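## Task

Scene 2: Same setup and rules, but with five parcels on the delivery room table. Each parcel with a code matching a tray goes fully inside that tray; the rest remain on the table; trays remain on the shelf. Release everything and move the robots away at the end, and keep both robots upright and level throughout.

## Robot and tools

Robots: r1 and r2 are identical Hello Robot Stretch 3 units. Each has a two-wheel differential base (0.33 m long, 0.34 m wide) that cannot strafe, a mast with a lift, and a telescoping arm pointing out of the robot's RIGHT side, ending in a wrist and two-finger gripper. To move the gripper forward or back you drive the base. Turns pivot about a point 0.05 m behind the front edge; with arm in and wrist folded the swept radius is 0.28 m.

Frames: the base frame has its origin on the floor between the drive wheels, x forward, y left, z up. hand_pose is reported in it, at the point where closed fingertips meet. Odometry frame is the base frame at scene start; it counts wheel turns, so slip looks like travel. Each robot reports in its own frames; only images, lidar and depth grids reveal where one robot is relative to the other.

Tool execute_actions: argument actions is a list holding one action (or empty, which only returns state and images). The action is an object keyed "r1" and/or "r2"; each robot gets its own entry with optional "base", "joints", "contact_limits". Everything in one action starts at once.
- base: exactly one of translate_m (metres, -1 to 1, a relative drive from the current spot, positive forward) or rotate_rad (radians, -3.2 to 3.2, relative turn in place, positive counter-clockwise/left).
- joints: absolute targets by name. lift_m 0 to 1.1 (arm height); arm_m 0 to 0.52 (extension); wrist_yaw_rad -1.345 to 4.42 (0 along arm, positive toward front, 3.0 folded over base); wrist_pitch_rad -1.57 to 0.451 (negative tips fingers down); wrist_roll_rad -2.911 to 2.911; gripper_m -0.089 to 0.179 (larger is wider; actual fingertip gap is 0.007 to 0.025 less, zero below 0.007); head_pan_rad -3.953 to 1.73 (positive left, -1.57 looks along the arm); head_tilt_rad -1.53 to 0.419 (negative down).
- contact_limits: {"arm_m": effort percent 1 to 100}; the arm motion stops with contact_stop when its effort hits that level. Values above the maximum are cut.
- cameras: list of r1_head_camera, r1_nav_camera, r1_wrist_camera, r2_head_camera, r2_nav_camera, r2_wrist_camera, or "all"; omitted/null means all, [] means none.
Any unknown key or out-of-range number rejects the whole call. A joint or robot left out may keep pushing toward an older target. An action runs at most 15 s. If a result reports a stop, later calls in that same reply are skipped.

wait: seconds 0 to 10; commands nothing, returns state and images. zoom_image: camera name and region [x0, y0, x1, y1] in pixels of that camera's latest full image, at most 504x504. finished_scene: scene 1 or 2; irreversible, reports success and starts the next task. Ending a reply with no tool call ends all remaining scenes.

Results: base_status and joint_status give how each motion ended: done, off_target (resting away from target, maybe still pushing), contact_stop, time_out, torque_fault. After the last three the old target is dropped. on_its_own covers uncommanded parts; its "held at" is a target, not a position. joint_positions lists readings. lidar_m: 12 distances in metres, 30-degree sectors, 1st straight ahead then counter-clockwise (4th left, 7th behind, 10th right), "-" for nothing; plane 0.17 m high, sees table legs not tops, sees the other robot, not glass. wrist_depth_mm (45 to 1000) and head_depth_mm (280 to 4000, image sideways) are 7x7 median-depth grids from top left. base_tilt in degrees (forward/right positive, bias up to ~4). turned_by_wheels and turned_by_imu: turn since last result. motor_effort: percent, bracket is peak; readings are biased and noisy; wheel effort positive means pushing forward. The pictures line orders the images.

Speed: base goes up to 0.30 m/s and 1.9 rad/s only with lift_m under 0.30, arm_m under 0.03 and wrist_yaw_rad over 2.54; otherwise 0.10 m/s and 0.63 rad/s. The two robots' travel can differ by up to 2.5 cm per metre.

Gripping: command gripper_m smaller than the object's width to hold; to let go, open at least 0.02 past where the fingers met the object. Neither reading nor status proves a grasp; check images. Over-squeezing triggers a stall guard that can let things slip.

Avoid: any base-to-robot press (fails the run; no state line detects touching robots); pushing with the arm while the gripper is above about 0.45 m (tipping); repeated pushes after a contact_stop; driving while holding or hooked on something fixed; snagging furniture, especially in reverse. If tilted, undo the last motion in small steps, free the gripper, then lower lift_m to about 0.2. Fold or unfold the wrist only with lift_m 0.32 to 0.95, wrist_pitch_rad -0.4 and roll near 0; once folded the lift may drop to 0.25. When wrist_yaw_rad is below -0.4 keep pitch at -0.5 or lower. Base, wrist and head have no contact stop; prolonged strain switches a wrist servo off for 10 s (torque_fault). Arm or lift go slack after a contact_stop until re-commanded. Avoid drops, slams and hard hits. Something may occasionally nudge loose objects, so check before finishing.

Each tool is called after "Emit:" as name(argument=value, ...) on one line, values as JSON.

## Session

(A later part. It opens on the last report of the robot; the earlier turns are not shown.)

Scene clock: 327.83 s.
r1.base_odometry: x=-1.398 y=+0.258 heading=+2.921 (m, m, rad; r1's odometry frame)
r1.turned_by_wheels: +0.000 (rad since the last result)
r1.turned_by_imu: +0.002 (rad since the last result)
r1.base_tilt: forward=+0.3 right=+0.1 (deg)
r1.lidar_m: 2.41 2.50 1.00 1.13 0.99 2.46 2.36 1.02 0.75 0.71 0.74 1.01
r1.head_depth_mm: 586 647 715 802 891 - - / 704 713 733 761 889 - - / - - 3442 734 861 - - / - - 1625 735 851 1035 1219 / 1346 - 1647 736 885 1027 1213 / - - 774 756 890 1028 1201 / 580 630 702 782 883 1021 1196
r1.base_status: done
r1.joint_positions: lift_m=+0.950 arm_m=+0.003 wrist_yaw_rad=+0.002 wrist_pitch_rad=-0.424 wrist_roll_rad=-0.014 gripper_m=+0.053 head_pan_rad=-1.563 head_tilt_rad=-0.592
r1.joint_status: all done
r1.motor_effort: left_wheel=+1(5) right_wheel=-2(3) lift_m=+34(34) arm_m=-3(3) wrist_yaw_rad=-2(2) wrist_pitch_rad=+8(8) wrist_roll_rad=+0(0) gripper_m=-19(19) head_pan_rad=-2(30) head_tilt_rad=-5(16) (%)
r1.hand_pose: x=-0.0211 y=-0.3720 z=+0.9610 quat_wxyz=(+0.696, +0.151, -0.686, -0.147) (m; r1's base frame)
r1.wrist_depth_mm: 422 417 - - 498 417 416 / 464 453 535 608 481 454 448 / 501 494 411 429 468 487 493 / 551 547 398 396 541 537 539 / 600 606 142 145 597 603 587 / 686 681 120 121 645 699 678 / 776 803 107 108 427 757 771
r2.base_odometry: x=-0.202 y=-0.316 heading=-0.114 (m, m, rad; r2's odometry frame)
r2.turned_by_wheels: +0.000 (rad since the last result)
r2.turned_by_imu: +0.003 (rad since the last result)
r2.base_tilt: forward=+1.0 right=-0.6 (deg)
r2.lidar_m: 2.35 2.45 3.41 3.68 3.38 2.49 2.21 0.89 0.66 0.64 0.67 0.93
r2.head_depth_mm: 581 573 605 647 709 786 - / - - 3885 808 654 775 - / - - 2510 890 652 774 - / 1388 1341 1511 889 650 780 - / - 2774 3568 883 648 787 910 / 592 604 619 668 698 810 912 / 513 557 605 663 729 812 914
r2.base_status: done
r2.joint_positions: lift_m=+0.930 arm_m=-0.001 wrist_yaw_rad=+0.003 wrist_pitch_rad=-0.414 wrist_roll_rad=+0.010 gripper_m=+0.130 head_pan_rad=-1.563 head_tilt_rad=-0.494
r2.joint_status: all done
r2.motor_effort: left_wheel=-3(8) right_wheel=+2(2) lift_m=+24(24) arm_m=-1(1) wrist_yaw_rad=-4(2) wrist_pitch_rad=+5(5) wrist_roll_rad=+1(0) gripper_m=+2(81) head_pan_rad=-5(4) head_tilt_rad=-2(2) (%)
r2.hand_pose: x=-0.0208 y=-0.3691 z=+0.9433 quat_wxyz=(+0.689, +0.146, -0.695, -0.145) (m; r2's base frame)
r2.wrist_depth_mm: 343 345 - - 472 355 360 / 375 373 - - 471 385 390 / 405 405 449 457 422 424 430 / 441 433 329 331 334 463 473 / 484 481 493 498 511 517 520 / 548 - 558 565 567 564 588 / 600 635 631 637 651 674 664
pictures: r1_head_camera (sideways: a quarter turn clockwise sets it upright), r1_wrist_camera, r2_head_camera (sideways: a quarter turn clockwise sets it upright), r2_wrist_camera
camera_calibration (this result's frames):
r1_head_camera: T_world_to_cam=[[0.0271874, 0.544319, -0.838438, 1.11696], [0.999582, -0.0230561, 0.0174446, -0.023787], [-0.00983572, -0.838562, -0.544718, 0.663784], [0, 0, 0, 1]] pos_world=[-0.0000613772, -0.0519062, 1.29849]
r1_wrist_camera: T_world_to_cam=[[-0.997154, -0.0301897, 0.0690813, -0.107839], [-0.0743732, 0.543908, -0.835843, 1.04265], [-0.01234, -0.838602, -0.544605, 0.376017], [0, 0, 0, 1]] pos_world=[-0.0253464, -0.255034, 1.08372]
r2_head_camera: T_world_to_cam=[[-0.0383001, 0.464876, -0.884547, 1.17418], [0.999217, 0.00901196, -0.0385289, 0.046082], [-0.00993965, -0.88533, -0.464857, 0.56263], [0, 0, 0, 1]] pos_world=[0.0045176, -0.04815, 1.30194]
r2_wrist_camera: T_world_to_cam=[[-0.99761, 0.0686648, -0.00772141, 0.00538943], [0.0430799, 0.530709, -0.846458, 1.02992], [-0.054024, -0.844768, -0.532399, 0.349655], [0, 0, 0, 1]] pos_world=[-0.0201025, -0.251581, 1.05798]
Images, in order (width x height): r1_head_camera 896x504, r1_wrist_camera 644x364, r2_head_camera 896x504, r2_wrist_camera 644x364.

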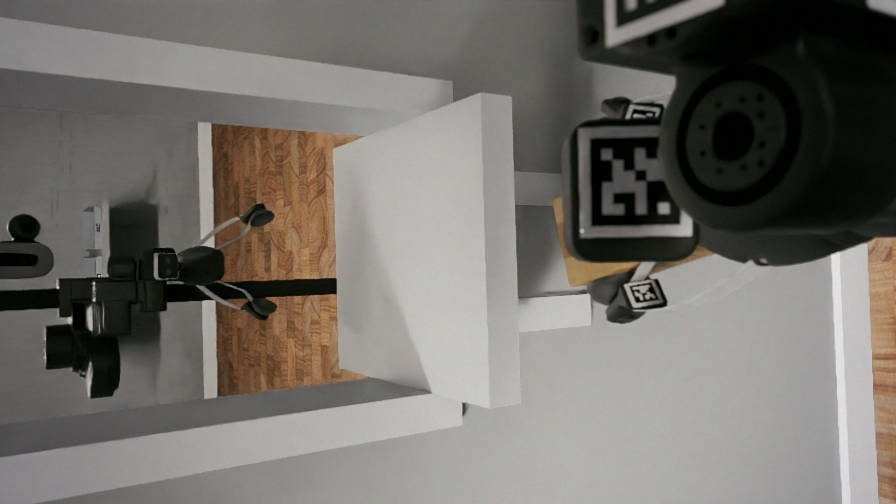

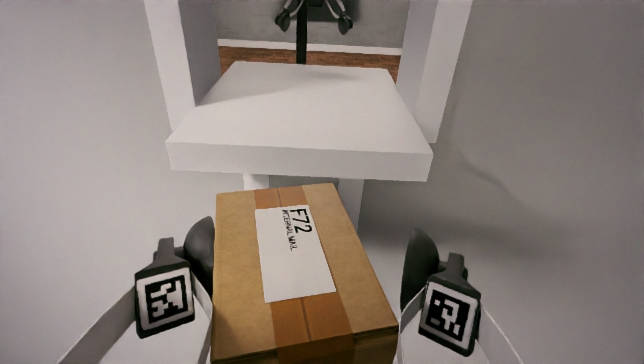

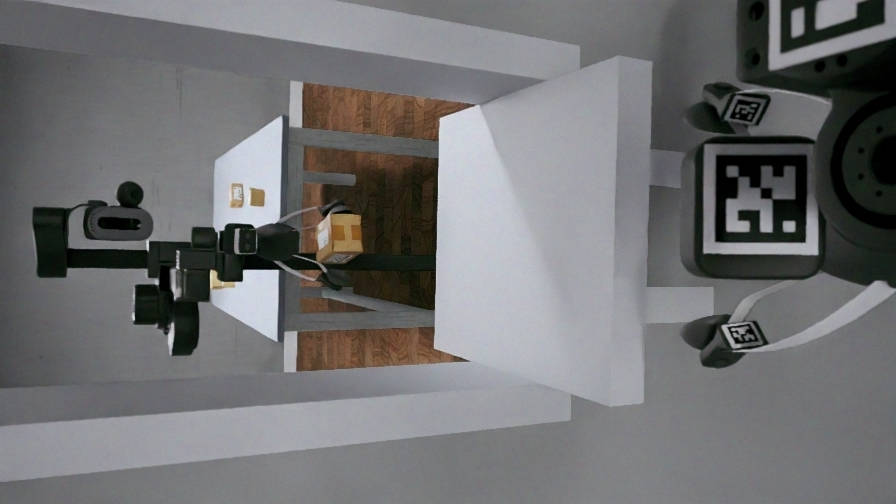

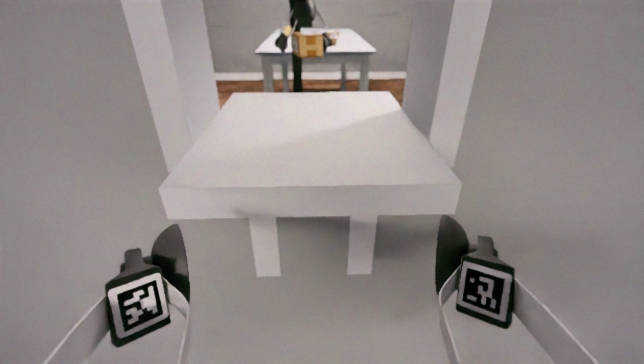

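Emit:
execute_actions(actions=[])

Scene clock: 344.43 s.
r1.base_odometry: x=-1.398 y=+0.258 heading=+2.921 (m, m, rad; r1's odometry frame)
r1.turned_by_wheels: +0.000 (rad since the last result)
r1.turned_by_imu: +0.000 (rad since the last result)
r1.base_tilt: forward=+0.3 right=+0.1 (deg)
r1.lidar_m: 2.42 2.50 1.00 1.13 0.99 2.46 2.37 1.02 0.74 0.71 0.74 1.01
r1.head_depth_mm: 586 649 717 803 892 - - / 703 713 732 764 889 - - / - - 3415 733 866 - - / - - 1620 734 853 1034 1225 / 1341 - 1633 736 885 1031 1207 / - - 775 757 893 1028 1205 / 583 631 702 787 887 1021 1197
r1.base_status: done
r1.joint_positions: lift_m=+0.950 arm_m=+0.003 wrist_yaw_rad=+0.002 wrist_pitch_rad=-0.424 wrist_roll_rad=-0.014 gripper_m=+0.053 head_pan_rad=-1.563 head_tilt_rad=-0.592
r1.joint_status: all done
r1.motor_effort: left_wheel=+1(5) right_wheel=-2(3) lift_m=+34(34) arm_m=-3(3) wrist_yaw_rad=-2(2) wrist_pitch_rad=+8(8) wrist_roll_rad=+0(0) gripper_m=-19(19) head_pan_rad=-2(30) head_tilt_rad=-6(16) (%)
r1.hand_pose: x=-0.0211 y=-0.3720 z=+0.9610 quat_wxyz=(+0.696, +0.151, -0.686, -0.147) (m; r1's base frame)
r1.wrist_depth_mm: 426 421 - - 493 413 414 / 455 457 538 604 474 446 452 / 497 500 413 424 469 491 487 / 555 542 395 400 540 535 539 / 613 606 143 144 600 605 596 / 691 679 120 122 648 675 674 / 798 807 106 107 423 775 784
r2.base_odometry: x=-0.202 y=-0.316 heading=-0.114 (m, m, rad; r2's odometry frame)
r2.turned_by_wheels: +0.000 (rad since the last result)
r2.turned_by_imu: +0.001 (rad since the last result)
r2.base_tilt: forward=+0.8 right=-0.6 (deg)
r2.lidar_m: 2.35 2.45 3.40 3.67 3.42 2.49 2.21 0.89 0.66 0.64 0.67 0.93
r2.head_depth_mm: 581 573 606 648 710 786 - / - - 3849 809 654 778 - / - - 2495 892 652 773 - / 1389 1333 1513 885 649 783 - / - 2784 3550 884 648 789 909 / 592 604 618 670 694 810 912 / 514 556 607 661 728 811 918
r2.base_status: done
r2.joint_positions: lift_m=+0.930 arm_m=-0.001 wrist_yaw_rad=+0.003 wrist_pitch_rad=-0.414 wrist_roll_rad=+0.010 gripper_m=+0.130 head_pan_rad=-1.563 head_tilt_rad=-0.494
r2.joint_status: all done
r2.motor_effort: left_wheel=-3(8) right_wheel=+2(2) lift_m=+24(24) arm_m=-1(1) wrist_yaw_rad=-4(2) wrist_pitch_rad=+4(5) wrist_roll_rad=+0(0) gripper_m=+1(81) head_pan_rad=-4(4) head_tilt_rad=-3(2) (%)
r2.hand_pose: x=-0.0208 y=-0.3691 z=+0.9433 quat_wxyz=(+0.689, +0.146, -0.695, -0.145) (m; r2's base frame)
r2.wrist_depth_mm: 345 344 - - 475 353 363 / 373 375 - - 474 386 392 / 405 406 453 453 423 418 424 / 444 435 327 331 334 463 471 / 483 478 496 500 509 513 523 / 549 - 551 566 572 562 590 / 602 638 633 636 646 668 665
pictures: r1_head_camera (sideways: a quarter turn clockwise sets it upright), r1_nav_camera (sideways: a quarter turn counterclockwise sets it upright), r1_wrist_camera, r2_head_camera (sideways: a quarter turn clockwise sets it upright), r2_nav_camera (sideways: a quarter turn counterclockwise sets it upright), r2_wrist_camera
camera_calibration (this result's frames):
r1_head_camera: T_world_to_cam=[[0.0271874, 0.544318, -0.838438, 1.11696], [0.999582, -0.0230561, 0.0174446, -0.023787], [-0.00983572, -0.838562, -0.544718, 0.663784], [0, 0, 0, 1]] pos_world=[-0.0000613772, -0.0519062, 1.29849]
r1_nav_camera: T_world_to_cam=[[0.0335428, -0.54578, 0.837257, -1.04828], [-0.998855, -0.046889, 0.00945155, 0.0465987], [0.0340996, -0.836615, -0.546728, 0.668966], [0, 0, 0, 1]] pos_world=[0.0588961, -0.0102778, 1.24298]
r1_wrist_camera: T_world_to_cam=[[-0.997154, -0.0301894, 0.0690812, -0.107838], [-0.074373, 0.543908, -0.835843, 1.04265], [-0.0123402, -0.838602, -0.544605, 0.376017], [0, 0, 0, 1]] pos_world=[-0.0253464, -0.255034, 1.08372]
r2_head_camera: T_world_to_cam=[[-0.0383001, 0.464876, -0.884547, 1.17418], [0.999217, 0.00901197, -0.0385289, 0.046082], [-0.00993965, -0.88533, -0.464857, 0.56263], [0, 0, 0, 1]] pos_world=[0.0045176, -0.04815, 1.30194]
r2_nav_camera: T_world_to_cam=[[-0.0170564, -0.493921, 0.86934, -1.08536], [-0.999814, 0.000632138, -0.0192571, 0.0766472], [0.00896193, -0.869507, -0.49384, 0.594266], [0, 0, 0, 1]] pos_world=[0.0527949, -0.0194101, 1.23849]
r2_wrist_camera: T_world_to_cam=[[-0.99761, 0.0686661, -0.00772138, 0.00538959], [0.0430805, 0.530709, -0.846458, 1.02992], [-0.0540251, -0.844768, -0.532399, 0.349655], [0, 0, 0, 1]] pos_world=[-0.0201026, -0.251581, 1.05798]
Images, in order (width x height): r1_head_camera 896x504, r1_nav_camera 672x504, r1_wrist_camera 644x364, r2_head_camera 896x504, r2_nav_camera 672x504, r2_wrist_camera 644x364.

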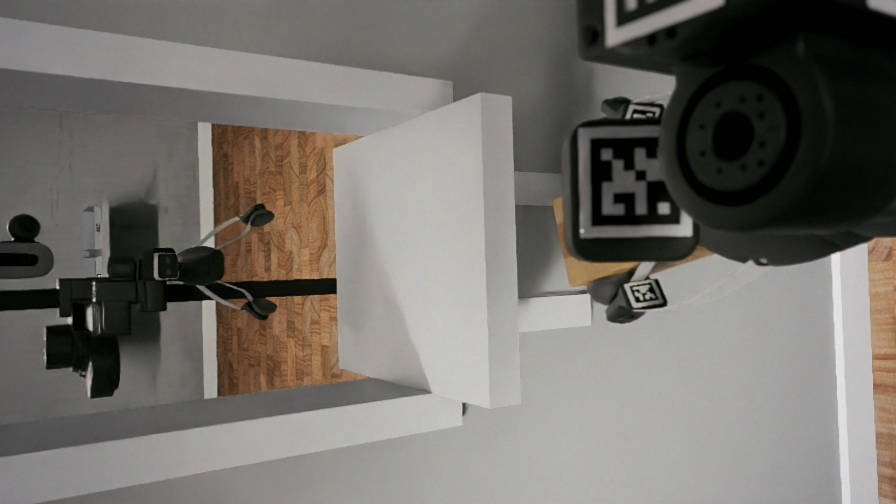

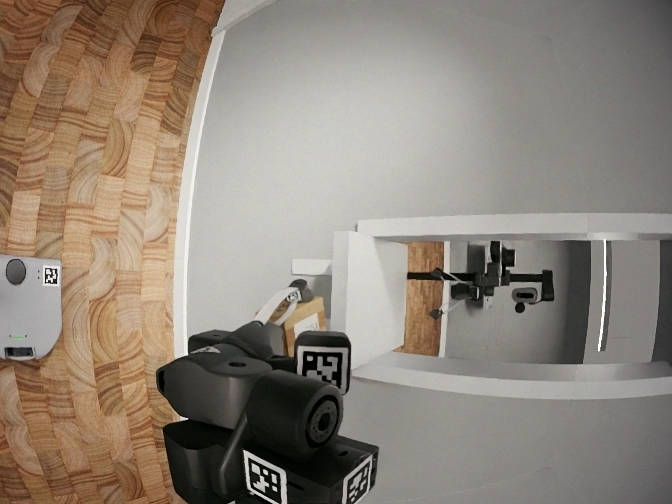

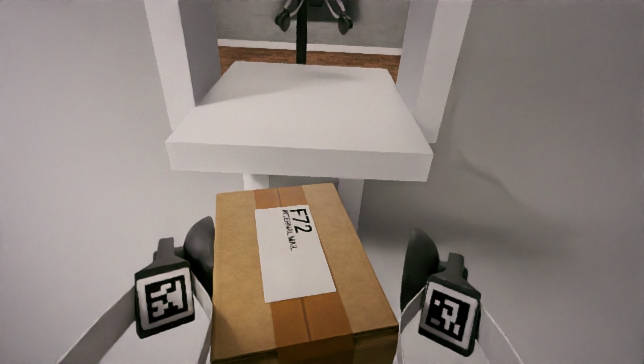

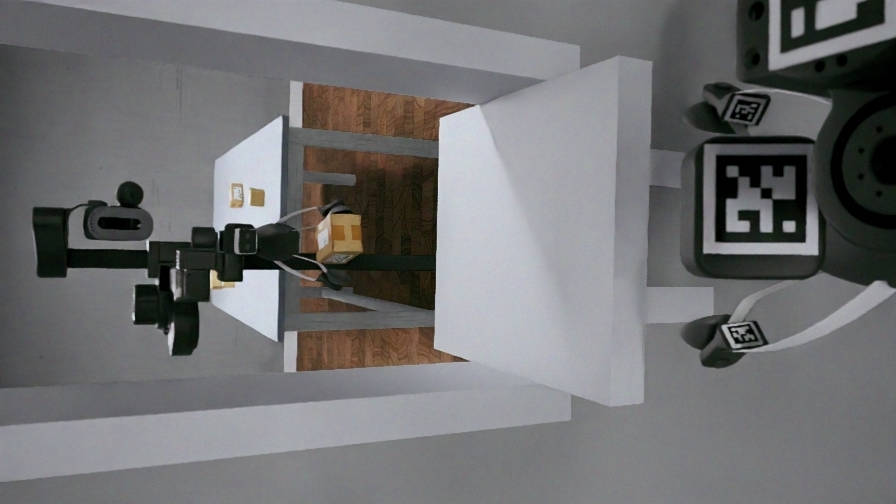

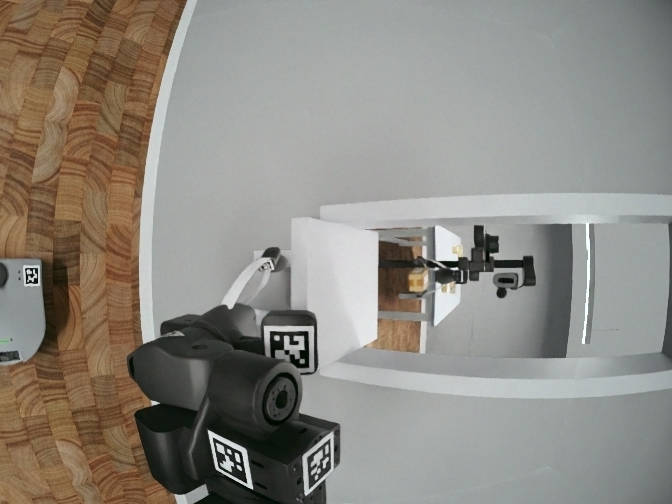

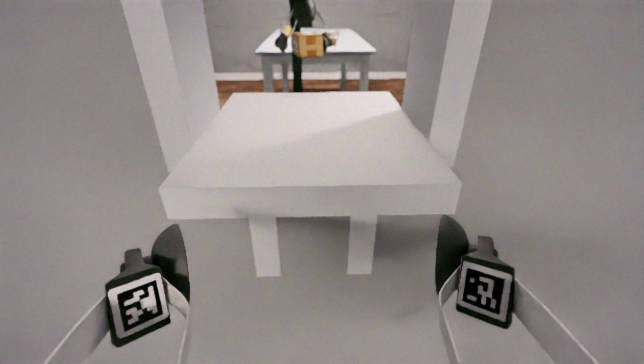

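Emit:
execute_actions(actions=[{"r1":{"joints":{"arm_m":0.43}}}], cameras=["r1_wrist_camera","r1_head_camera","r2_wrist_camera"])

Scene clock: 351.80 s.
r1.base_odometry: x=-1.398 y=+0.258 heading=+2.921 (m, m, rad; r1's odometry frame)
r1.turned_by_wheels: +0.000 (rad since the last result)
r1.turned_by_imu: -0.001 (rad since the last result)
r1.base_tilt: forward=+0.3 right=+0.1 (deg)
r1.lidar_m: 2.41 2.50 1.00 1.13 0.99 2.46 2.36 1.02 0.74 0.71 0.74 1.01
r1.head_depth_mm: 586 640 - 833 923 1054 1216 / 702 705 800 763 905 1047 1215 / - - - 732 901 1043 1208 / - 1193 1600 735 900 1036 1222 / 1345 - 1617 733 890 1033 1211 / - - 775 761 891 1027 1206 / 582 629 701 784 889 1021 1201
r1.base_status: not commanded
r1.joint_positions: lift_m=+0.950 arm_m=+0.430 wrist_yaw_rad=+0.002 wrist_pitch_rad=-0.424 wrist_roll_rad=-0.014 gripper_m=+0.053 head_pan_rad=-1.563 head_tilt_rad=-0.593
r1.joint_status: all done
r1.motor_effort: left_wheel=+1(1) right_wheel=-2(2) lift_m=+34(34) arm_m=+4(7) wrist_yaw_rad=-2(2) wrist_pitch_rad=+8(8) wrist_roll_rad=+0(0) gripper_m=-19(19) head_pan_rad=-2(3) head_tilt_rad=-5(5) (%)
r1.hand_pose: x=-0.0211 y=-0.7982 z=+0.9610 quat_wxyz=(+0.696, +0.151, -0.686, -0.147) (m; r1's base frame)
r1.wrist_depth_mm: - - - - - - - / - - - - - - 160 / - - - - - - 158 / - - 320 322 - - 157 / 245 254 143 145 273 262 154 / 212 220 121 122 225 214 155 / 190 183 106 107 150 193 154
r2.base_odometry: x=-0.202 y=-0.316 heading=-0.114 (m, m, rad; r2's odometry frame)
r2.turned_by_wheels: +0.000 (rad since the last result)
r2.turned_by_imu: +0.002 (rad since the last result)
r2.base_tilt: forward=+0.9 right=-0.7 (deg)
r2.lidar_m: 2.34 2.44 3.41 3.68 3.35 2.49 2.21 0.89 0.66 0.64 0.67 0.93
r2.head_depth_mm: 580 574 606 649 709 787 - / - - 3869 807 653 776 - / - - 2514 849 652 771 - / 1380 1410 810 745 652 780 - / - 1367 3531 838 647 788 909 / 592 605 619 669 695 809 912 / 513 556 605 662 729 811 916
r2.base_status: not commanded
r2.joint_positions: lift_m=+0.930 arm_m=-0.001 wrist_yaw_rad=+0.003 wrist_pitch_rad=-0.414 wrist_roll_rad=+0.010 gripper_m=+0.130 head_pan_rad=-1.563 head_tilt_rad=-0.494
r2.joint_status: not commanded
r2.motor_effort: left_wheel=-3(3) right_wheel=+2(2) lift_m=+24(24) arm_m=-1(1) wrist_yaw_rad=-4(4) wrist_pitch_rad=+5(4) wrist_roll_rad=+0(0) gripper_m=+1(1) head_pan_rad=-4(4) head_tilt_rad=-4(3) (%)
r2.hand_pose: x=-0.0208 y=-0.3691 z=+0.9433 quat_wxyz=(+0.689, +0.146, -0.695, -0.145) (m; r2's base frame)
r2.wrist_depth_mm: 343 345 - - 472 354 363 / 372 371 462 429 474 390 392 / 406 405 454 453 419 421 424 / 442 438 329 332 336 463 469 / 484 479 498 499 505 505 519 / 540 - 551 562 565 561 583 / 602 634 626 638 653 676 665
pictures: r1_head_camera (sideways: a quarter turn clockwise sets it upright), r1_wrist_camera, r2_wrist_camera
camera_calibration (this result's frames):
r1_head_camera: T_world_to_cam=[[0.027376, 0.544716, -0.838174, 1.11661], [0.999574, -0.0234167, 0.0174295, -0.0237673], [-0.0101331, -0.838293, -0.545125, 0.664316], [0, 0, 0, 1]] pos_world=[-0.0000796741, -0.0519024, 1.29847]
r1_wrist_camera: T_world_to_cam=[[-0.997155, -0.0301693, 0.0690813, -0.120695], [-0.0743621, 0.543909, -0.835843, 1.27449], [-0.0123572, -0.838602, -0.544605, 0.0185749], [0, 0, 0, 1]] pos_world=[-0.0253485, -0.681269, 1.08372]
r2_wrist_camera: T_world_to_cam=[[-0.99761, 0.068668, -0.00772135, 0.00538984], [0.0430815, 0.530709, -0.846458, 1.02992], [-0.0540268, -0.844768, -0.532399, 0.349655], [0, 0, 0, 1]] pos_world=[-0.0201028, -0.251581, 1.05798]
Images, in order (width x height): r1_head_camera 896x504, r1_wrist_camera 644x364, r2_wrist_camera 644x364.

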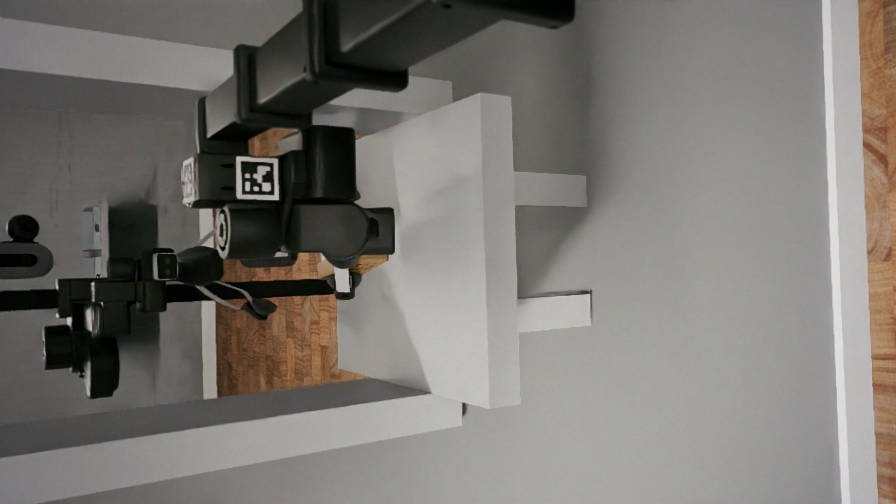

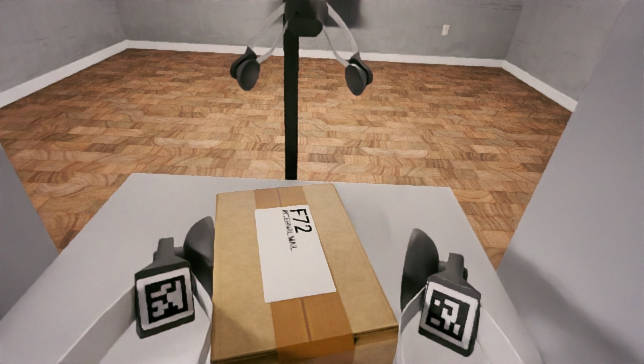

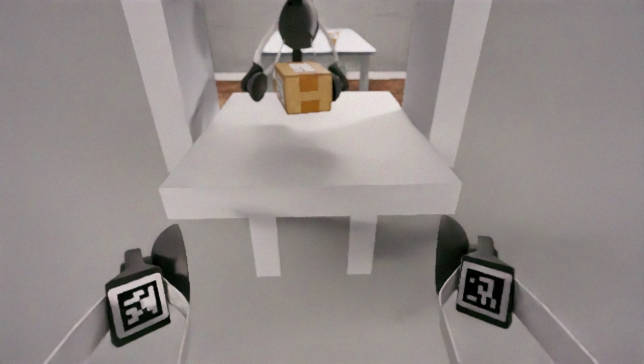

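Emit:
execute_actions(actions=[{"r1":{"joints":{"lift_m":0.916}}}], cameras=["r1_wrist_camera","r2_wrist_camera","r2_head_camera"])

Scene clock: 361.30 s.
r1.base_odometry: x=-1.398 y=+0.258 heading=+2.921 (m, m, rad; r1's odometry frame)
r1.turned_by_wheels: +0.000 (rad since the last result)
r1.turned_by_imu: -0.001 (rad since the last result)
r1.base_tilt: forward=+0.3 right=+0.1 (deg)
r1.lidar_m: 2.41 2.50 1.00 1.12 0.99 2.46 2.37 1.02 0.74 0.71 0.74 1.00
r1.head_depth_mm: 586 646 706 - 912 1049 1213 / 702 711 - 740 909 1044 1215 / - - - 704 901 1041 1213 / - - 1629 706 899 1031 1225 / 1337 - 1620 737 890 1031 1224 / - - 775 760 888 1029 1202 / 581 629 704 786 889 1017 1199
r1.base_status: not commanded
r1.joint_positions: lift_m=+0.916 arm_m=+0.430 wrist_yaw_rad=+0.002 wrist_pitch_rad=-0.419 wrist_roll_rad=-0.014 gripper_m=+0.053 head_pan_rad=-1.563 head_tilt_rad=-0.593
r1.joint_status: all done
r1.motor_effort: left_wheel=+1(1) right_wheel=-2(2) lift_m=+17(28) arm_m=+4(4) wrist_yaw_rad=-1(2) wrist_pitch_rad=+7(8) wrist_roll_rad=+0(0) gripper_m=-19(19) head_pan_rad=-2(2) head_tilt_rad=-4(5) (%)
r1.hand_pose: x=-0.0211 y=-0.7988 z=+0.9288 quat_wxyz=(+0.697, +0.149, -0.686, -0.146) (m; r1's base frame)
r1.wrist_depth_mm: - - - - - - - / - - - - - - 159 / - - - - - - 158 / - 258 261 270 273 - 157 / 207 210 143 144 226 217 155 / 177 182 120 121 186 190 154 / 157 150 106 108 151 165 153
r2.base_odometry: x=-0.202 y=-0.316 heading=-0.114 (m, m, rad; r2's odometry frame)
r2.turned_by_wheels: +0.000 (rad since the last result)
r2.turned_by_imu: +0.001 (rad since the last result)
r2.base_tilt: forward=+0.9 right=-0.7 (deg)
r2.lidar_m: 2.34 2.45 3.41 3.67 3.39 2.48 2.21 0.89 0.66 0.64 0.67 0.93
r2.head_depth_mm: 581 573 605 648 711 789 - / - - 3894 808 653 776 - / - - 3597 890 652 774 - / 1384 1448 829 799 648 779 - / - 1411 3575 881 647 788 911 / 592 605 618 669 697 809 913 / 514 556 605 663 730 812 915
r2.base_status: not commanded
r2.joint_positions: lift_m=+0.930 arm_m=-0.001 wrist_yaw_rad=+0.003 wrist_pitch_rad=-0.414 wrist_roll_rad=+0.010 gripper_m=+0.130 head_pan_rad=-1.563 head_tilt_rad=-0.494
r2.joint_status: not commanded
r2.motor_effort: left_wheel=-3(3) right_wheel=+2(2) lift_m=+24(24) arm_m=-1(1) wrist_yaw_rad=-3(4) wrist_pitch_rad=+5(5) wrist_roll_rad=+0(1) gripper_m=+0(1) head_pan_rad=-4(4) head_tilt_rad=-3(3) (%)
r2.hand_pose: x=-0.0208 y=-0.3691 z=+0.9433 quat_wxyz=(+0.689, +0.146, -0.695, -0.145) (m; r2's base frame)
r2.wrist_depth_mm: 344 343 - - 473 355 364 / 371 372 - 593 478 386 393 / 401 404 451 424 424 424 426 / 440 436 328 331 336 461 467 / 481 486 493 503 510 515 521 / 544 - 559 564 563 570 582 / 597 642 635 645 645 677 657
pictures: r1_wrist_camera, r2_head_camera (sideways: a quarter turn clockwise sets it upright), r2_wrist_camera
camera_calibration (this result's frames):
r1_wrist_camera: T_world_to_cam=[[-0.997155, -0.029876, 0.0692044, -0.118364], [-0.074358, 0.540395, -0.838119, 1.24714], [-0.0123581, -0.840881, -0.541079, -0.00452291], [0, 0, 0, 1]] pos_world=[-0.0253487, -0.681288, 1.051]
r2_head_camera: T_world_to_cam=[[-0.0383001, 0.464876, -0.884547, 1.17418], [0.999217, 0.00901197, -0.0385289, 0.046082], [-0.00993965, -0.88533, -0.464857, 0.56263], [0, 0, 0, 1]] pos_world=[0.0045176, -0.04815, 1.30194]
r2_wrist_camera: T_world_to_cam=[[-0.99761, 0.0686683, -0.00772154, 0.00539009], [0.0430819, 0.530709, -0.846458, 1.02992], [-0.054027, -0.844768, -0.532399, 0.349655], [0, 0, 0, 1]] pos_world=[-0.0201028, -0.251581, 1.05798]
Images, in order (width x height): r1_wrist_camera 644x364, r2_head_camera 896x504, r2_wrist_camera 644x364.

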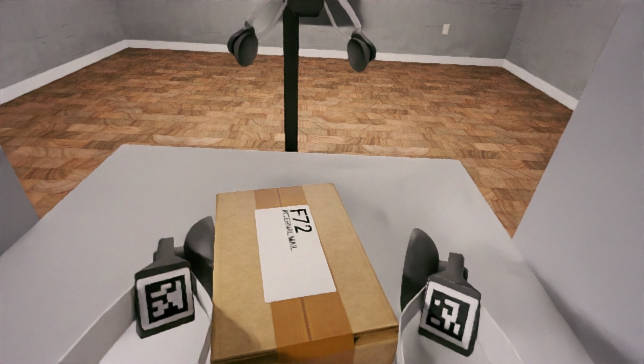

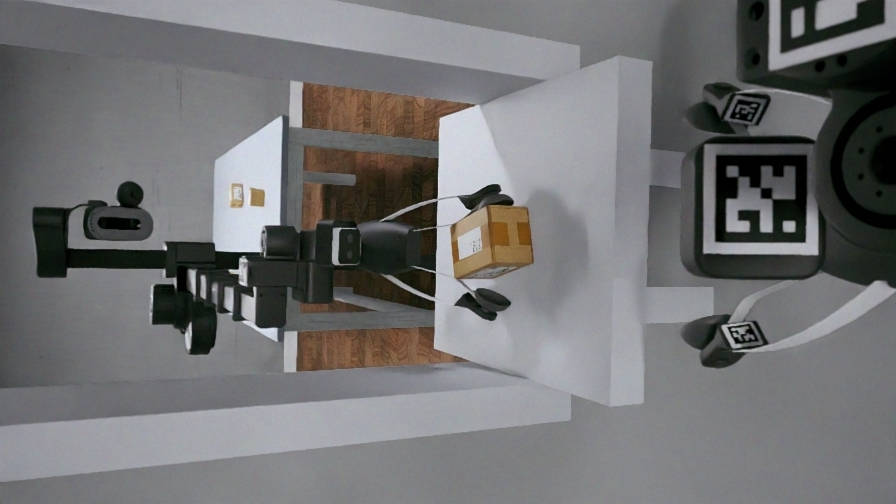

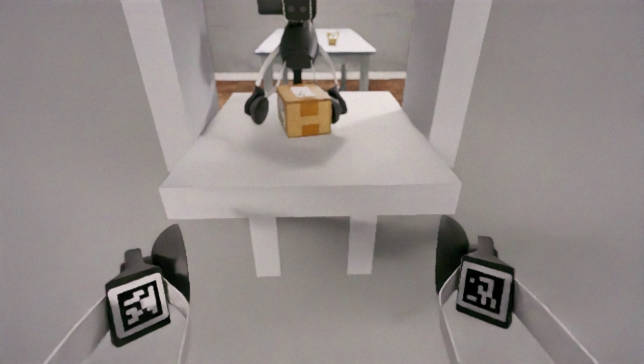

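Emit:
execute_actions(actions=[{"r1":{"joints":{"gripper_m":0.135}}}], cameras=["r1_wrist_camera","r2_wrist_camera","r2_head_camera"])

Scene clock: 365.23 s.
r1.base_odometry: x=-1.398 y=+0.258 heading=+2.921 (m, m, rad; r1's odometry frame)
r1.turned_by_wheels: +0.000 (rad since the last result)
r1.turned_by_imu: -0.001 (rad since the last result)
r1.base_tilt: forward=+0.3 right=+0.1 (deg)
r1.lidar_m: 2.41 2.50 1.00 1.13 0.98 2.46 2.36 1.02 0.74 0.71 0.74 1.01
r1.head_depth_mm: 586 647 708 - 907 1045 1210 / 704 711 - 741 906 1052 1212 / - - - 704 900 1044 1218 / - - 1621 703 901 1035 1209 / 1341 - 2489 735 889 1032 1215 / - - 775 758 890 1030 1204 / 583 629 703 782 887 1021 1203
r1.base_status: not commanded
r1.joint_positions: lift_m=+0.916 arm_m=+0.430 wrist_yaw_rad=+0.002 wrist_pitch_rad=-0.419 wrist_roll_rad=-0.014 gripper_m=+0.135 head_pan_rad=-1.563 head_tilt_rad=-0.593
r1.joint_status: all done
r1.motor_effort: left_wheel=+0(1) right_wheel=-2(3) lift_m=+16(17) arm_m=+3(4) wrist_yaw_rad=-2(2) wrist_pitch_rad=+6(6) wrist_roll_rad=+0(0) gripper_m=+1(80) head_pan_rad=-2(2) head_tilt_rad=-4(4) (%)
r1.hand_pose: x=-0.0211 y=-0.7988 z=+0.9288 quat_wxyz=(+0.697, +0.149, -0.686, -0.146) (m; r1's base frame)
r1.wrist_depth_mm: - - - - - - - / - - - - - - 160 / - - - - - - 159 / - 255 260 268 274 - 157 / 207 216 148 144 222 217 156 / 181 - 124 121 185 190 154 / - 150 107 107 156 - 153
r2.base_odometry: x=-0.202 y=-0.316 heading=-0.114 (m, m, rad; r2's odometry frame)
r2.turned_by_wheels: +0.000 (rad since the last result)
r2.turned_by_imu: +0.001 (rad since the last result)
r2.base_tilt: forward=+0.9 right=-0.7 (deg)
r2.lidar_m: 2.34 2.45 3.42 3.69 3.39 2.48 2.22 0.89 0.66 0.64 0.67 0.93
r2.head_depth_mm: 581 573 604 648 708 787 - / - - 3860 808 653 778 - / - - 3622 891 652 773 - / 1381 1450 832 802 650 781 - / - 1408 3536 880 649 791 912 / 592 604 618 668 697 807 912 / 513 556 605 661 731 811 915
r2.base_status: not commanded
r2.joint_positions: lift_m=+0.930 arm_m=-0.001 wrist_yaw_rad=+0.003 wrist_pitch_rad=-0.414 wrist_roll_rad=+0.010 gripper_m=+0.130 head_pan_rad=-1.563 head_tilt_rad=-0.494
r2.joint_status: not commanded
r2.motor_effort: left_wheel=-3(3) right_wheel=+2(2) lift_m=+24(24) arm_m=-1(1) wrist_yaw_rad=-5(4) wrist_pitch_rad=+5(5) wrist_roll_rad=+0(0) gripper_m=+1(1) head_pan_rad=-4(4) head_tilt_rad=-3(3) (%)
r2.hand_pose: x=-0.0208 y=-0.3691 z=+0.9433 quat_wxyz=(+0.689, +0.146, -0.695, -0.145) (m; r2's base frame)
r2.wrist_depth_mm: 344 346 - - 471 356 362 / 369 372 593 - 479 388 387 / 405 400 448 424 419 417 430 / 442 438 328 332 335 467 468 / 488 482 495 504 507 514 521 / 545 - 557 568 564 563 586 / 606 644 633 639 644 668 665
pictures: r1_wrist_camera, r2_head_camera (sideways: a quarter turn clockwise sets it upright), r2_wrist_camera
camera_calibration (this result's frames):
r1_wrist_camera: T_world_to_cam=[[-0.997155, -0.0298627, 0.0692049, -0.118356], [-0.0743536, 0.540229, -0.838227, 1.24714], [-0.0123547, -0.840988, -0.540912, -0.0047753], [0, 0, 0, 1]] pos_world=[-0.0253488, -0.681289, 1.05099]
r2_head_camera: T_world_to_cam=[[-0.0383001, 0.464876, -0.884547, 1.17418], [0.999217, 0.00901196, -0.0385289, 0.046082], [-0.00993965, -0.88533, -0.464857, 0.56263], [0, 0, 0, 1]] pos_world=[0.0045176, -0.04815, 1.30194]
r2_wrist_camera: T_world_to_cam=[[-0.99761, 0.0686684, -0.00772144, 0.00538998], [0.0430818, 0.530709, -0.846458, 1.02992], [-0.0540271, -0.844768, -0.532399, 0.349655], [0, 0, 0, 1]] pos_world=[-0.0201028, -0.251581, 1.05798]
Images, in order (width x height): r1_wrist_camera 644x364, r2_head_camera 896x504, r2_wrist_camera 644x364.

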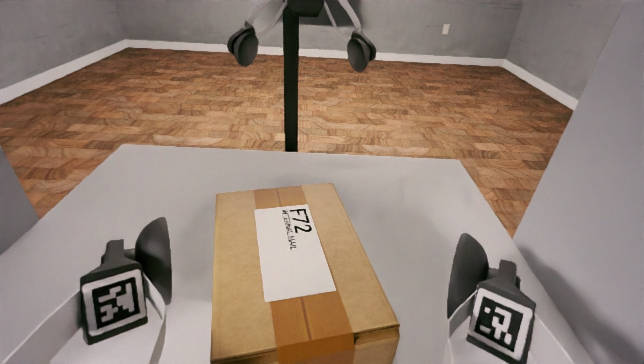

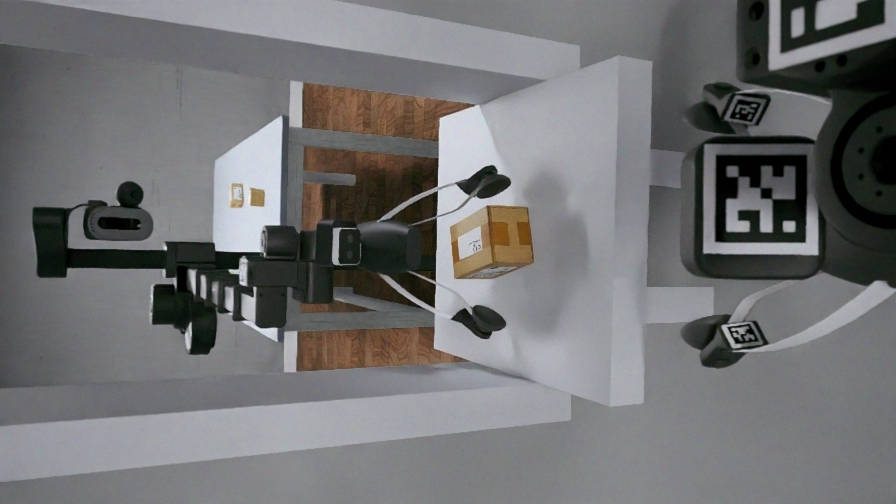

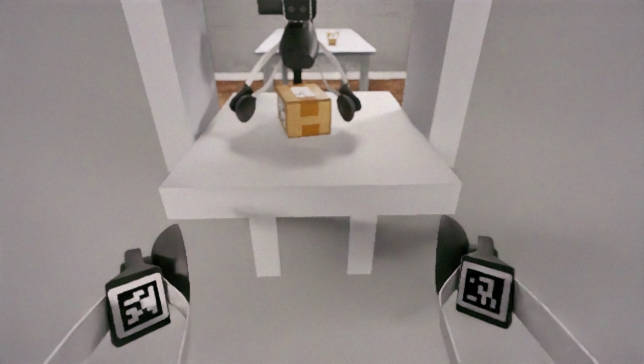

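Emit:
execute_actions(actions=[{"r1":{"joints":{"lift_m":0.95,"arm_m":0.0}}}], cameras=["r2_wrist_camera","r2_head_camera"])

Scene clock: 372.57 s.
r1.base_odometry: x=-1.398 y=+0.258 heading=+2.921 (m, m, rad; r1's odometry frame)
r1.turned_by_wheels: +0.000 (rad since the last result)
r1.turned_by_imu: -0.001 (rad since the last result)
r1.base_tilt: forward=+0.3 right=+0.1 (deg)
r1.lidar_m: 2.42 2.50 1.00 1.13 0.99 2.46 2.37 1.02 0.74 0.71 0.74 1.00
r1.head_depth_mm: 587 649 719 804 882 - - / 701 711 732 760 883 - - / - - 3437 730 869 - - / - - 1636 735 879 1020 1227 / 1342 - 1607 736 876 1032 1213 / - - 773 759 894 1024 1207 / 583 630 704 784 889 1017 1197
r1.base_status: not commanded
r1.joint_positions: lift_m=+0.950 arm_m=+0.003 wrist_yaw_rad=+0.002 wrist_pitch_rad=-0.419 wrist_roll_rad=-0.014 gripper_m=+0.135 head_pan_rad=-1.563 head_tilt_rad=-0.593
r1.joint_status: all done
joint sent to its limit — the command would take r1.arm_m past its lower limit, so that joint was sent only as far as its limit.
r1.motor_effort: left_wheel=+1(1) right_wheel=-2(2) lift_m=+33(31) arm_m=-3(2) wrist_yaw_rad=-2(2) wrist_pitch_rad=+6(6) wrist_roll_rad=+0(0) gripper_m=+0(0) head_pan_rad=-2(2) head_tilt_rad=-6(4) (%)
r1.hand_pose: x=-0.0211 y=-0.3726 z=+0.9620 quat_wxyz=(+0.697, +0.149, -0.686, -0.146) (m; r1's base frame)
r1.wrist_depth_mm: 422 420 - - 491 413 415 / 451 454 543 537 485 452 448 / 497 493 418 433 469 492 496 / 549 542 544 544 543 540 531 / 608 591 600 597 597 606 593 / 694 - 690 672 683 657 662 / 788 810 770 789 782 - 764
r2.base_odometry: x=-0.202 y=-0.316 heading=-0.114 (m, m, rad; r2's odometry frame)
r2.turned_by_wheels: +0.000 (rad since the last result)
r2.turned_by_imu: +0.002 (rad since the last result)
r2.base_tilt: forward=+1.0 right=-0.6 (deg)
r2.lidar_m: 2.34 2.44 3.41 3.67 3.38 2.48 2.21 0.89 0.66 0.64 0.67 0.93
r2.head_depth_mm: 581 573 604 648 710 786 - / - - 3866 807 654 777 - / - - 2524 890 651 773 - / 1387 1336 3587 887 651 779 - / - 2769 3585 884 648 790 909 / 592 605 619 669 697 809 915 / 514 556 606 661 729 813 915
r2.base_status: not commanded
r2.joint_positions: lift_m=+0.930 arm_m=-0.001 wrist_yaw_rad=+0.003 wrist_pitch_rad=-0.414 wrist_roll_rad=+0.010 gripper_m=+0.130 head_pan_rad=-1.563 head_tilt_rad=-0.494
r2.joint_status: not commanded
r2.motor_effort: left_wheel=-3(3) right_wheel=+2(2) lift_m=+24(24) arm_m=-1(1) wrist_yaw_rad=-4(4) wrist_pitch_rad=+4(5) wrist_roll_rad=+0(0) gripper_m=+1(2) head_pan_rad=-4(4) head_tilt_rad=-2(3) (%)
r2.hand_pose: x=-0.0208 y=-0.3691 z=+0.9433 quat_wxyz=(+0.689, +0.146, -0.695, -0.145) (m; r2's base frame)
r2.wrist_depth_mm: 344 345 - - 471 354 361 / 373 374 - - 476 389 391 / 404 404 451 424 420 422 424 / 442 442 328 332 337 466 469 / 487 484 491 500 506 510 520 / 543 - 554 566 574 564 585 / 606 633 628 642 646 675 669
pictures: r2_head_camera (sideways: a quarter turn clockwise sets it upright), r2_wrist_camera
camera_calibration (this result's frames):
r2_head_camera: T_world_to_cam=[[-0.0383001, 0.464876, -0.884547, 1.17418], [0.999217, 0.00901197, -0.0385289, 0.046082], [-0.00993965, -0.88533, -0.464857, 0.56263], [0, 0, 0, 1]] pos_world=[0.0045176, -0.04815, 1.30194]
r2_wrist_camera: T_world_to_cam=[[-0.99761, 0.0686693, -0.0077215, 0.00539018], [0.0430823, 0.530709, -0.846458, 1.02992], [-0.0540278, -0.844768, -0.532399, 0.349655], [0, 0, 0, 1]] pos_world=[-0.0201029, -0.251581, 1.05798]
Images, in order (width x height): r2_head_camera 896x504, r2_wrist_camera 644x364.

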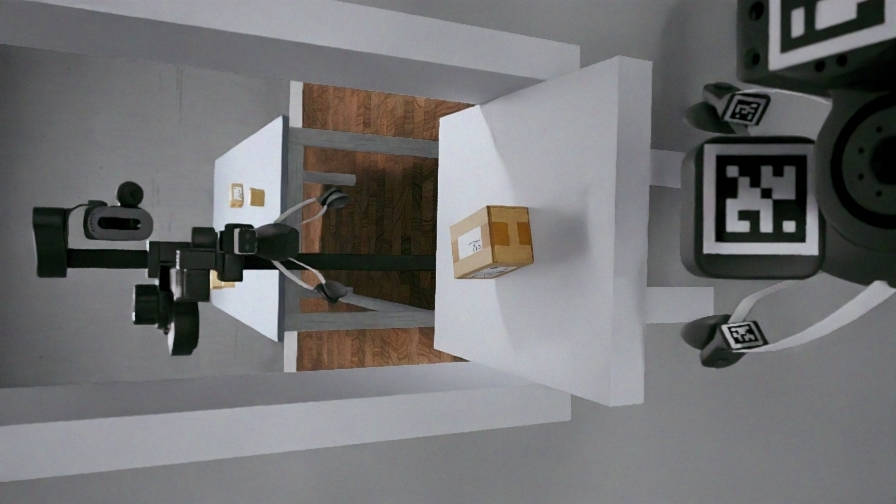

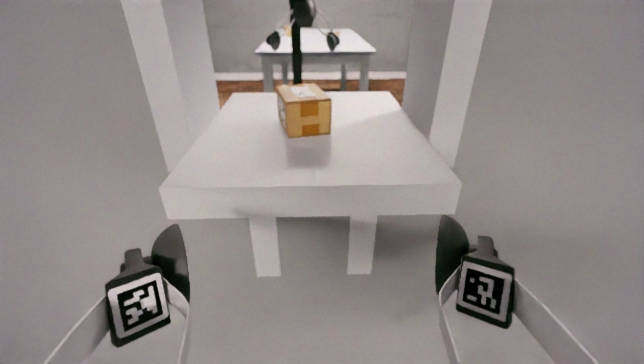

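Emit:
execute_actions(actions=[{"r1":{"base":{"translate_m":-0.665}},"r2":{"joints":{"arm_m":0.322,"lift_m":0.94}}}], cameras=["r2_wrist_camera","r2_head_camera","r1_nav_camera"])

Scene clock: 393.67 s.
r1.base_odometry: x=-0.749 y=+0.113 heading=+2.921 (m, m, rad; r1's odometry frame)
r1.turned_by_wheels: +0.000 (rad since the last result)
r1.turned_by_imu: -0.005 (rad since the last result)
r1.base_tilt: forward=+0.3 right=+0.1 (deg)
r1.lidar_m: 2.60 1.36 1.00 1.29 2.44 1.77 1.70 1.03 0.75 0.72 0.75 1.01
r1.head_depth_mm: 600 656 725 813 893 - - / 597 654 722 809 888 - - / 596 653 721 801 876 - - / 592 649 716 803 887 1035 1228 / 591 647 715 800 889 1044 1215 / 590 644 712 794 897 1031 1215 / 588 641 708 791 897 1030 1207
r1.base_status: done
r1.joint_positions: lift_m=+0.950 arm_m=+0.003 wrist_yaw_rad=+0.002 wrist_pitch_rad=-0.419 wrist_roll_rad=-0.014 gripper_m=+0.135 head_pan_rad=-1.563 head_tilt_rad=-0.593
r1.joint_status: not commanded
r1.motor_effort: left_wheel=+2(3) right_wheel=-3(8) lift_m=+33(33) arm_m=-4(4) wrist_yaw_rad=-2(2) wrist_pitch_rad=+6(6) wrist_roll_rad=+0(0) gripper_m=+0(0) head_pan_rad=-2(2) head_tilt_rad=-4(4) (%)
r1.hand_pose: x=-0.0211 y=-0.3726 z=+0.9620 quat_wxyz=(+0.697, +0.149, -0.686, -0.146) (m; r1's base frame)
r1.wrist_depth_mm: 427 426 424 427 425 423 424 / 461 462 460 459 458 453 458 / 508 501 497 503 505 504 512 / 545 548 549 550 541 544 551 / 608 598 614 615 593 618 615 / 698 - 689 698 681 681 678 / 782 815 773 782 774 - 781
r2.base_odometry: x=-0.202 y=-0.316 heading=-0.114 (m, m, rad; r2's odometry frame)
r2.turned_by_wheels: +0.000 (rad since the last result)
r2.turned_by_imu: +0.003 (rad since the last result)
r2.base_tilt: forward=+0.9 right=-0.7 (deg)
r2.lidar_m: 2.34 2.44 3.41 3.66 3.38 2.48 2.21 0.89 0.66 0.64 0.67 0.93
r2.head_depth_mm: 581 572 604 - 721 800 901 / - - - - 653 800 902 / - - 2518 - 640 802 906 / - - 3824 886 626 807 909 / - - 3592 883 648 807 910 / 593 606 618 669 695 809 911 / 512 556 607 661 729 813 915
r2.base_status: not commanded
r2.joint_positions: lift_m=+0.940 arm_m=+0.322 wrist_yaw_rad=+0.002 wrist_pitch_rad=-0.414 wrist_roll_rad=+0.010 gripper_m=+0.130 head_pan_rad=-1.563 head_tilt_rad=-0.494
r2.joint_status: all done
r2.motor_effort: left_wheel=-3(3) right_wheel=+2(2) lift_m=+24(23) arm_m=+4(5) wrist_yaw_rad=-1(3) wrist_pitch_rad=+4(5) wrist_roll_rad=+0(0) gripper_m=+1(2) head_pan_rad=-3(4) head_tilt_rad=-4(2) (%)
r2.hand_pose: x=-0.0211 y=-0.6916 z=+0.9533 quat_wxyz=(+0.689, +0.146, -0.695, -0.146) (m; r2's base frame)
r2.wrist_depth_mm: 948 - - - - - 176 / 570 - - - - - 176 / 191 - - - - - 176 / 190 - 347 345 343 - 177 / 189 259 259 201 270 247 179 / 189 - 215 158 222 223 178 / 179 183 183 138 188 183 171
pictures: r1_nav_camera (sideways: a quarter turn counterclockwise sets it upright), r2_head_camera (sideways: a quarter turn clockwise sets it upright), r2_wrist_camera
camera_calibration (this result's frames):
r1_nav_camera: T_world_to_cam=[[0.0333538, -0.546211, 0.836983, -1.04792], [-0.998872, -0.046542, 0.00943207, 0.0466241], [0.0338029, -0.836354, -0.547147, 0.669513], [0, 0, 0, 1]] pos_world=[0.0588923, -0.0102669, 1.24297]
r2_head_camera: T_world_to_cam=[[-0.0382282, 0.464882, -0.884547, 1.17418], [0.999218, 0.00885748, -0.0385289, 0.046082], [-0.0100765, -0.885328, -0.464857, 0.562631], [0, 0, 0, 1]] pos_world=[0.00451016, -0.0481497, 1.30194]
r2_wrist_camera: T_world_to_cam=[[-0.997514, 0.0700449, -0.00771436, 0.0282513], [0.0438134, 0.530731, -0.846407, 1.20952], [-0.0551922, -0.844641, -0.532481, 0.0826377], [0, 0, 0, 1]] pos_world=[-0.020251, -0.574107, 1.06796]
Images, in order (width x height): r1_nav_camera 672x504, r2_head_camera 896x504, r2_wrist_camera 644x364.

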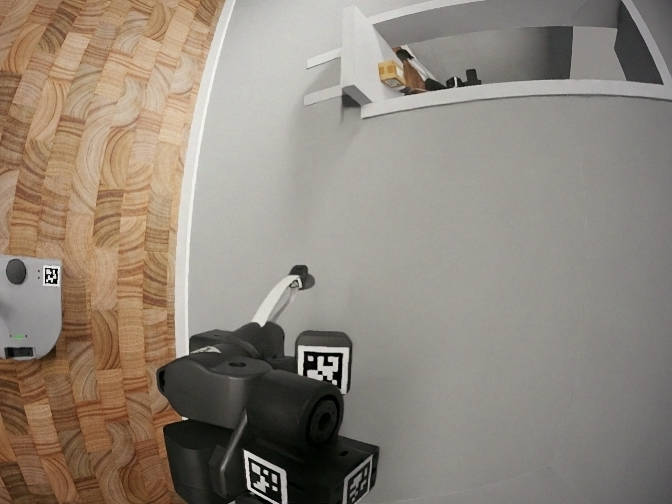

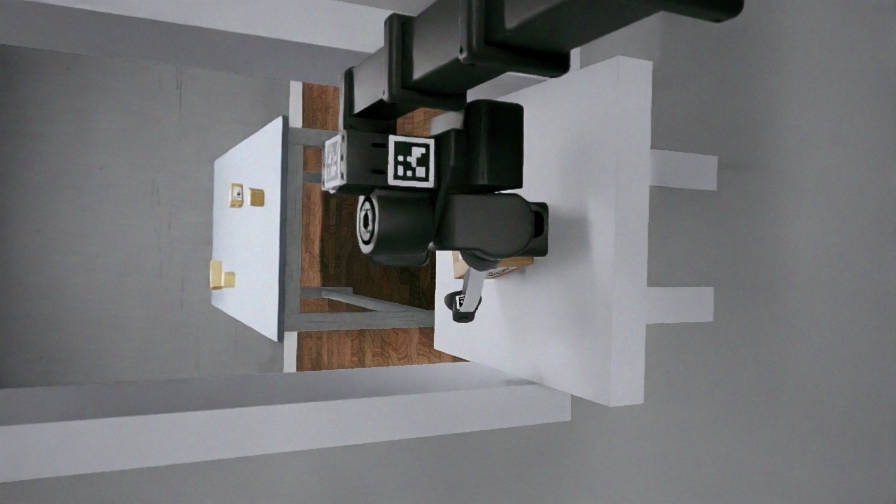

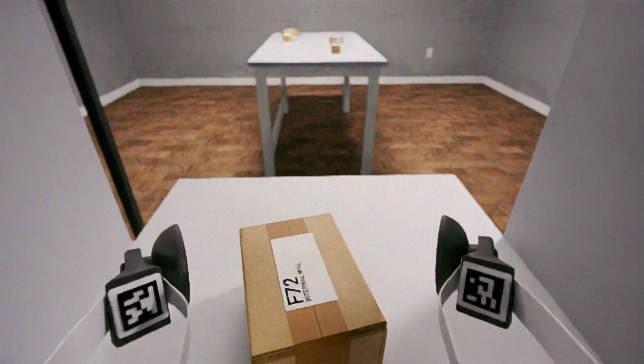

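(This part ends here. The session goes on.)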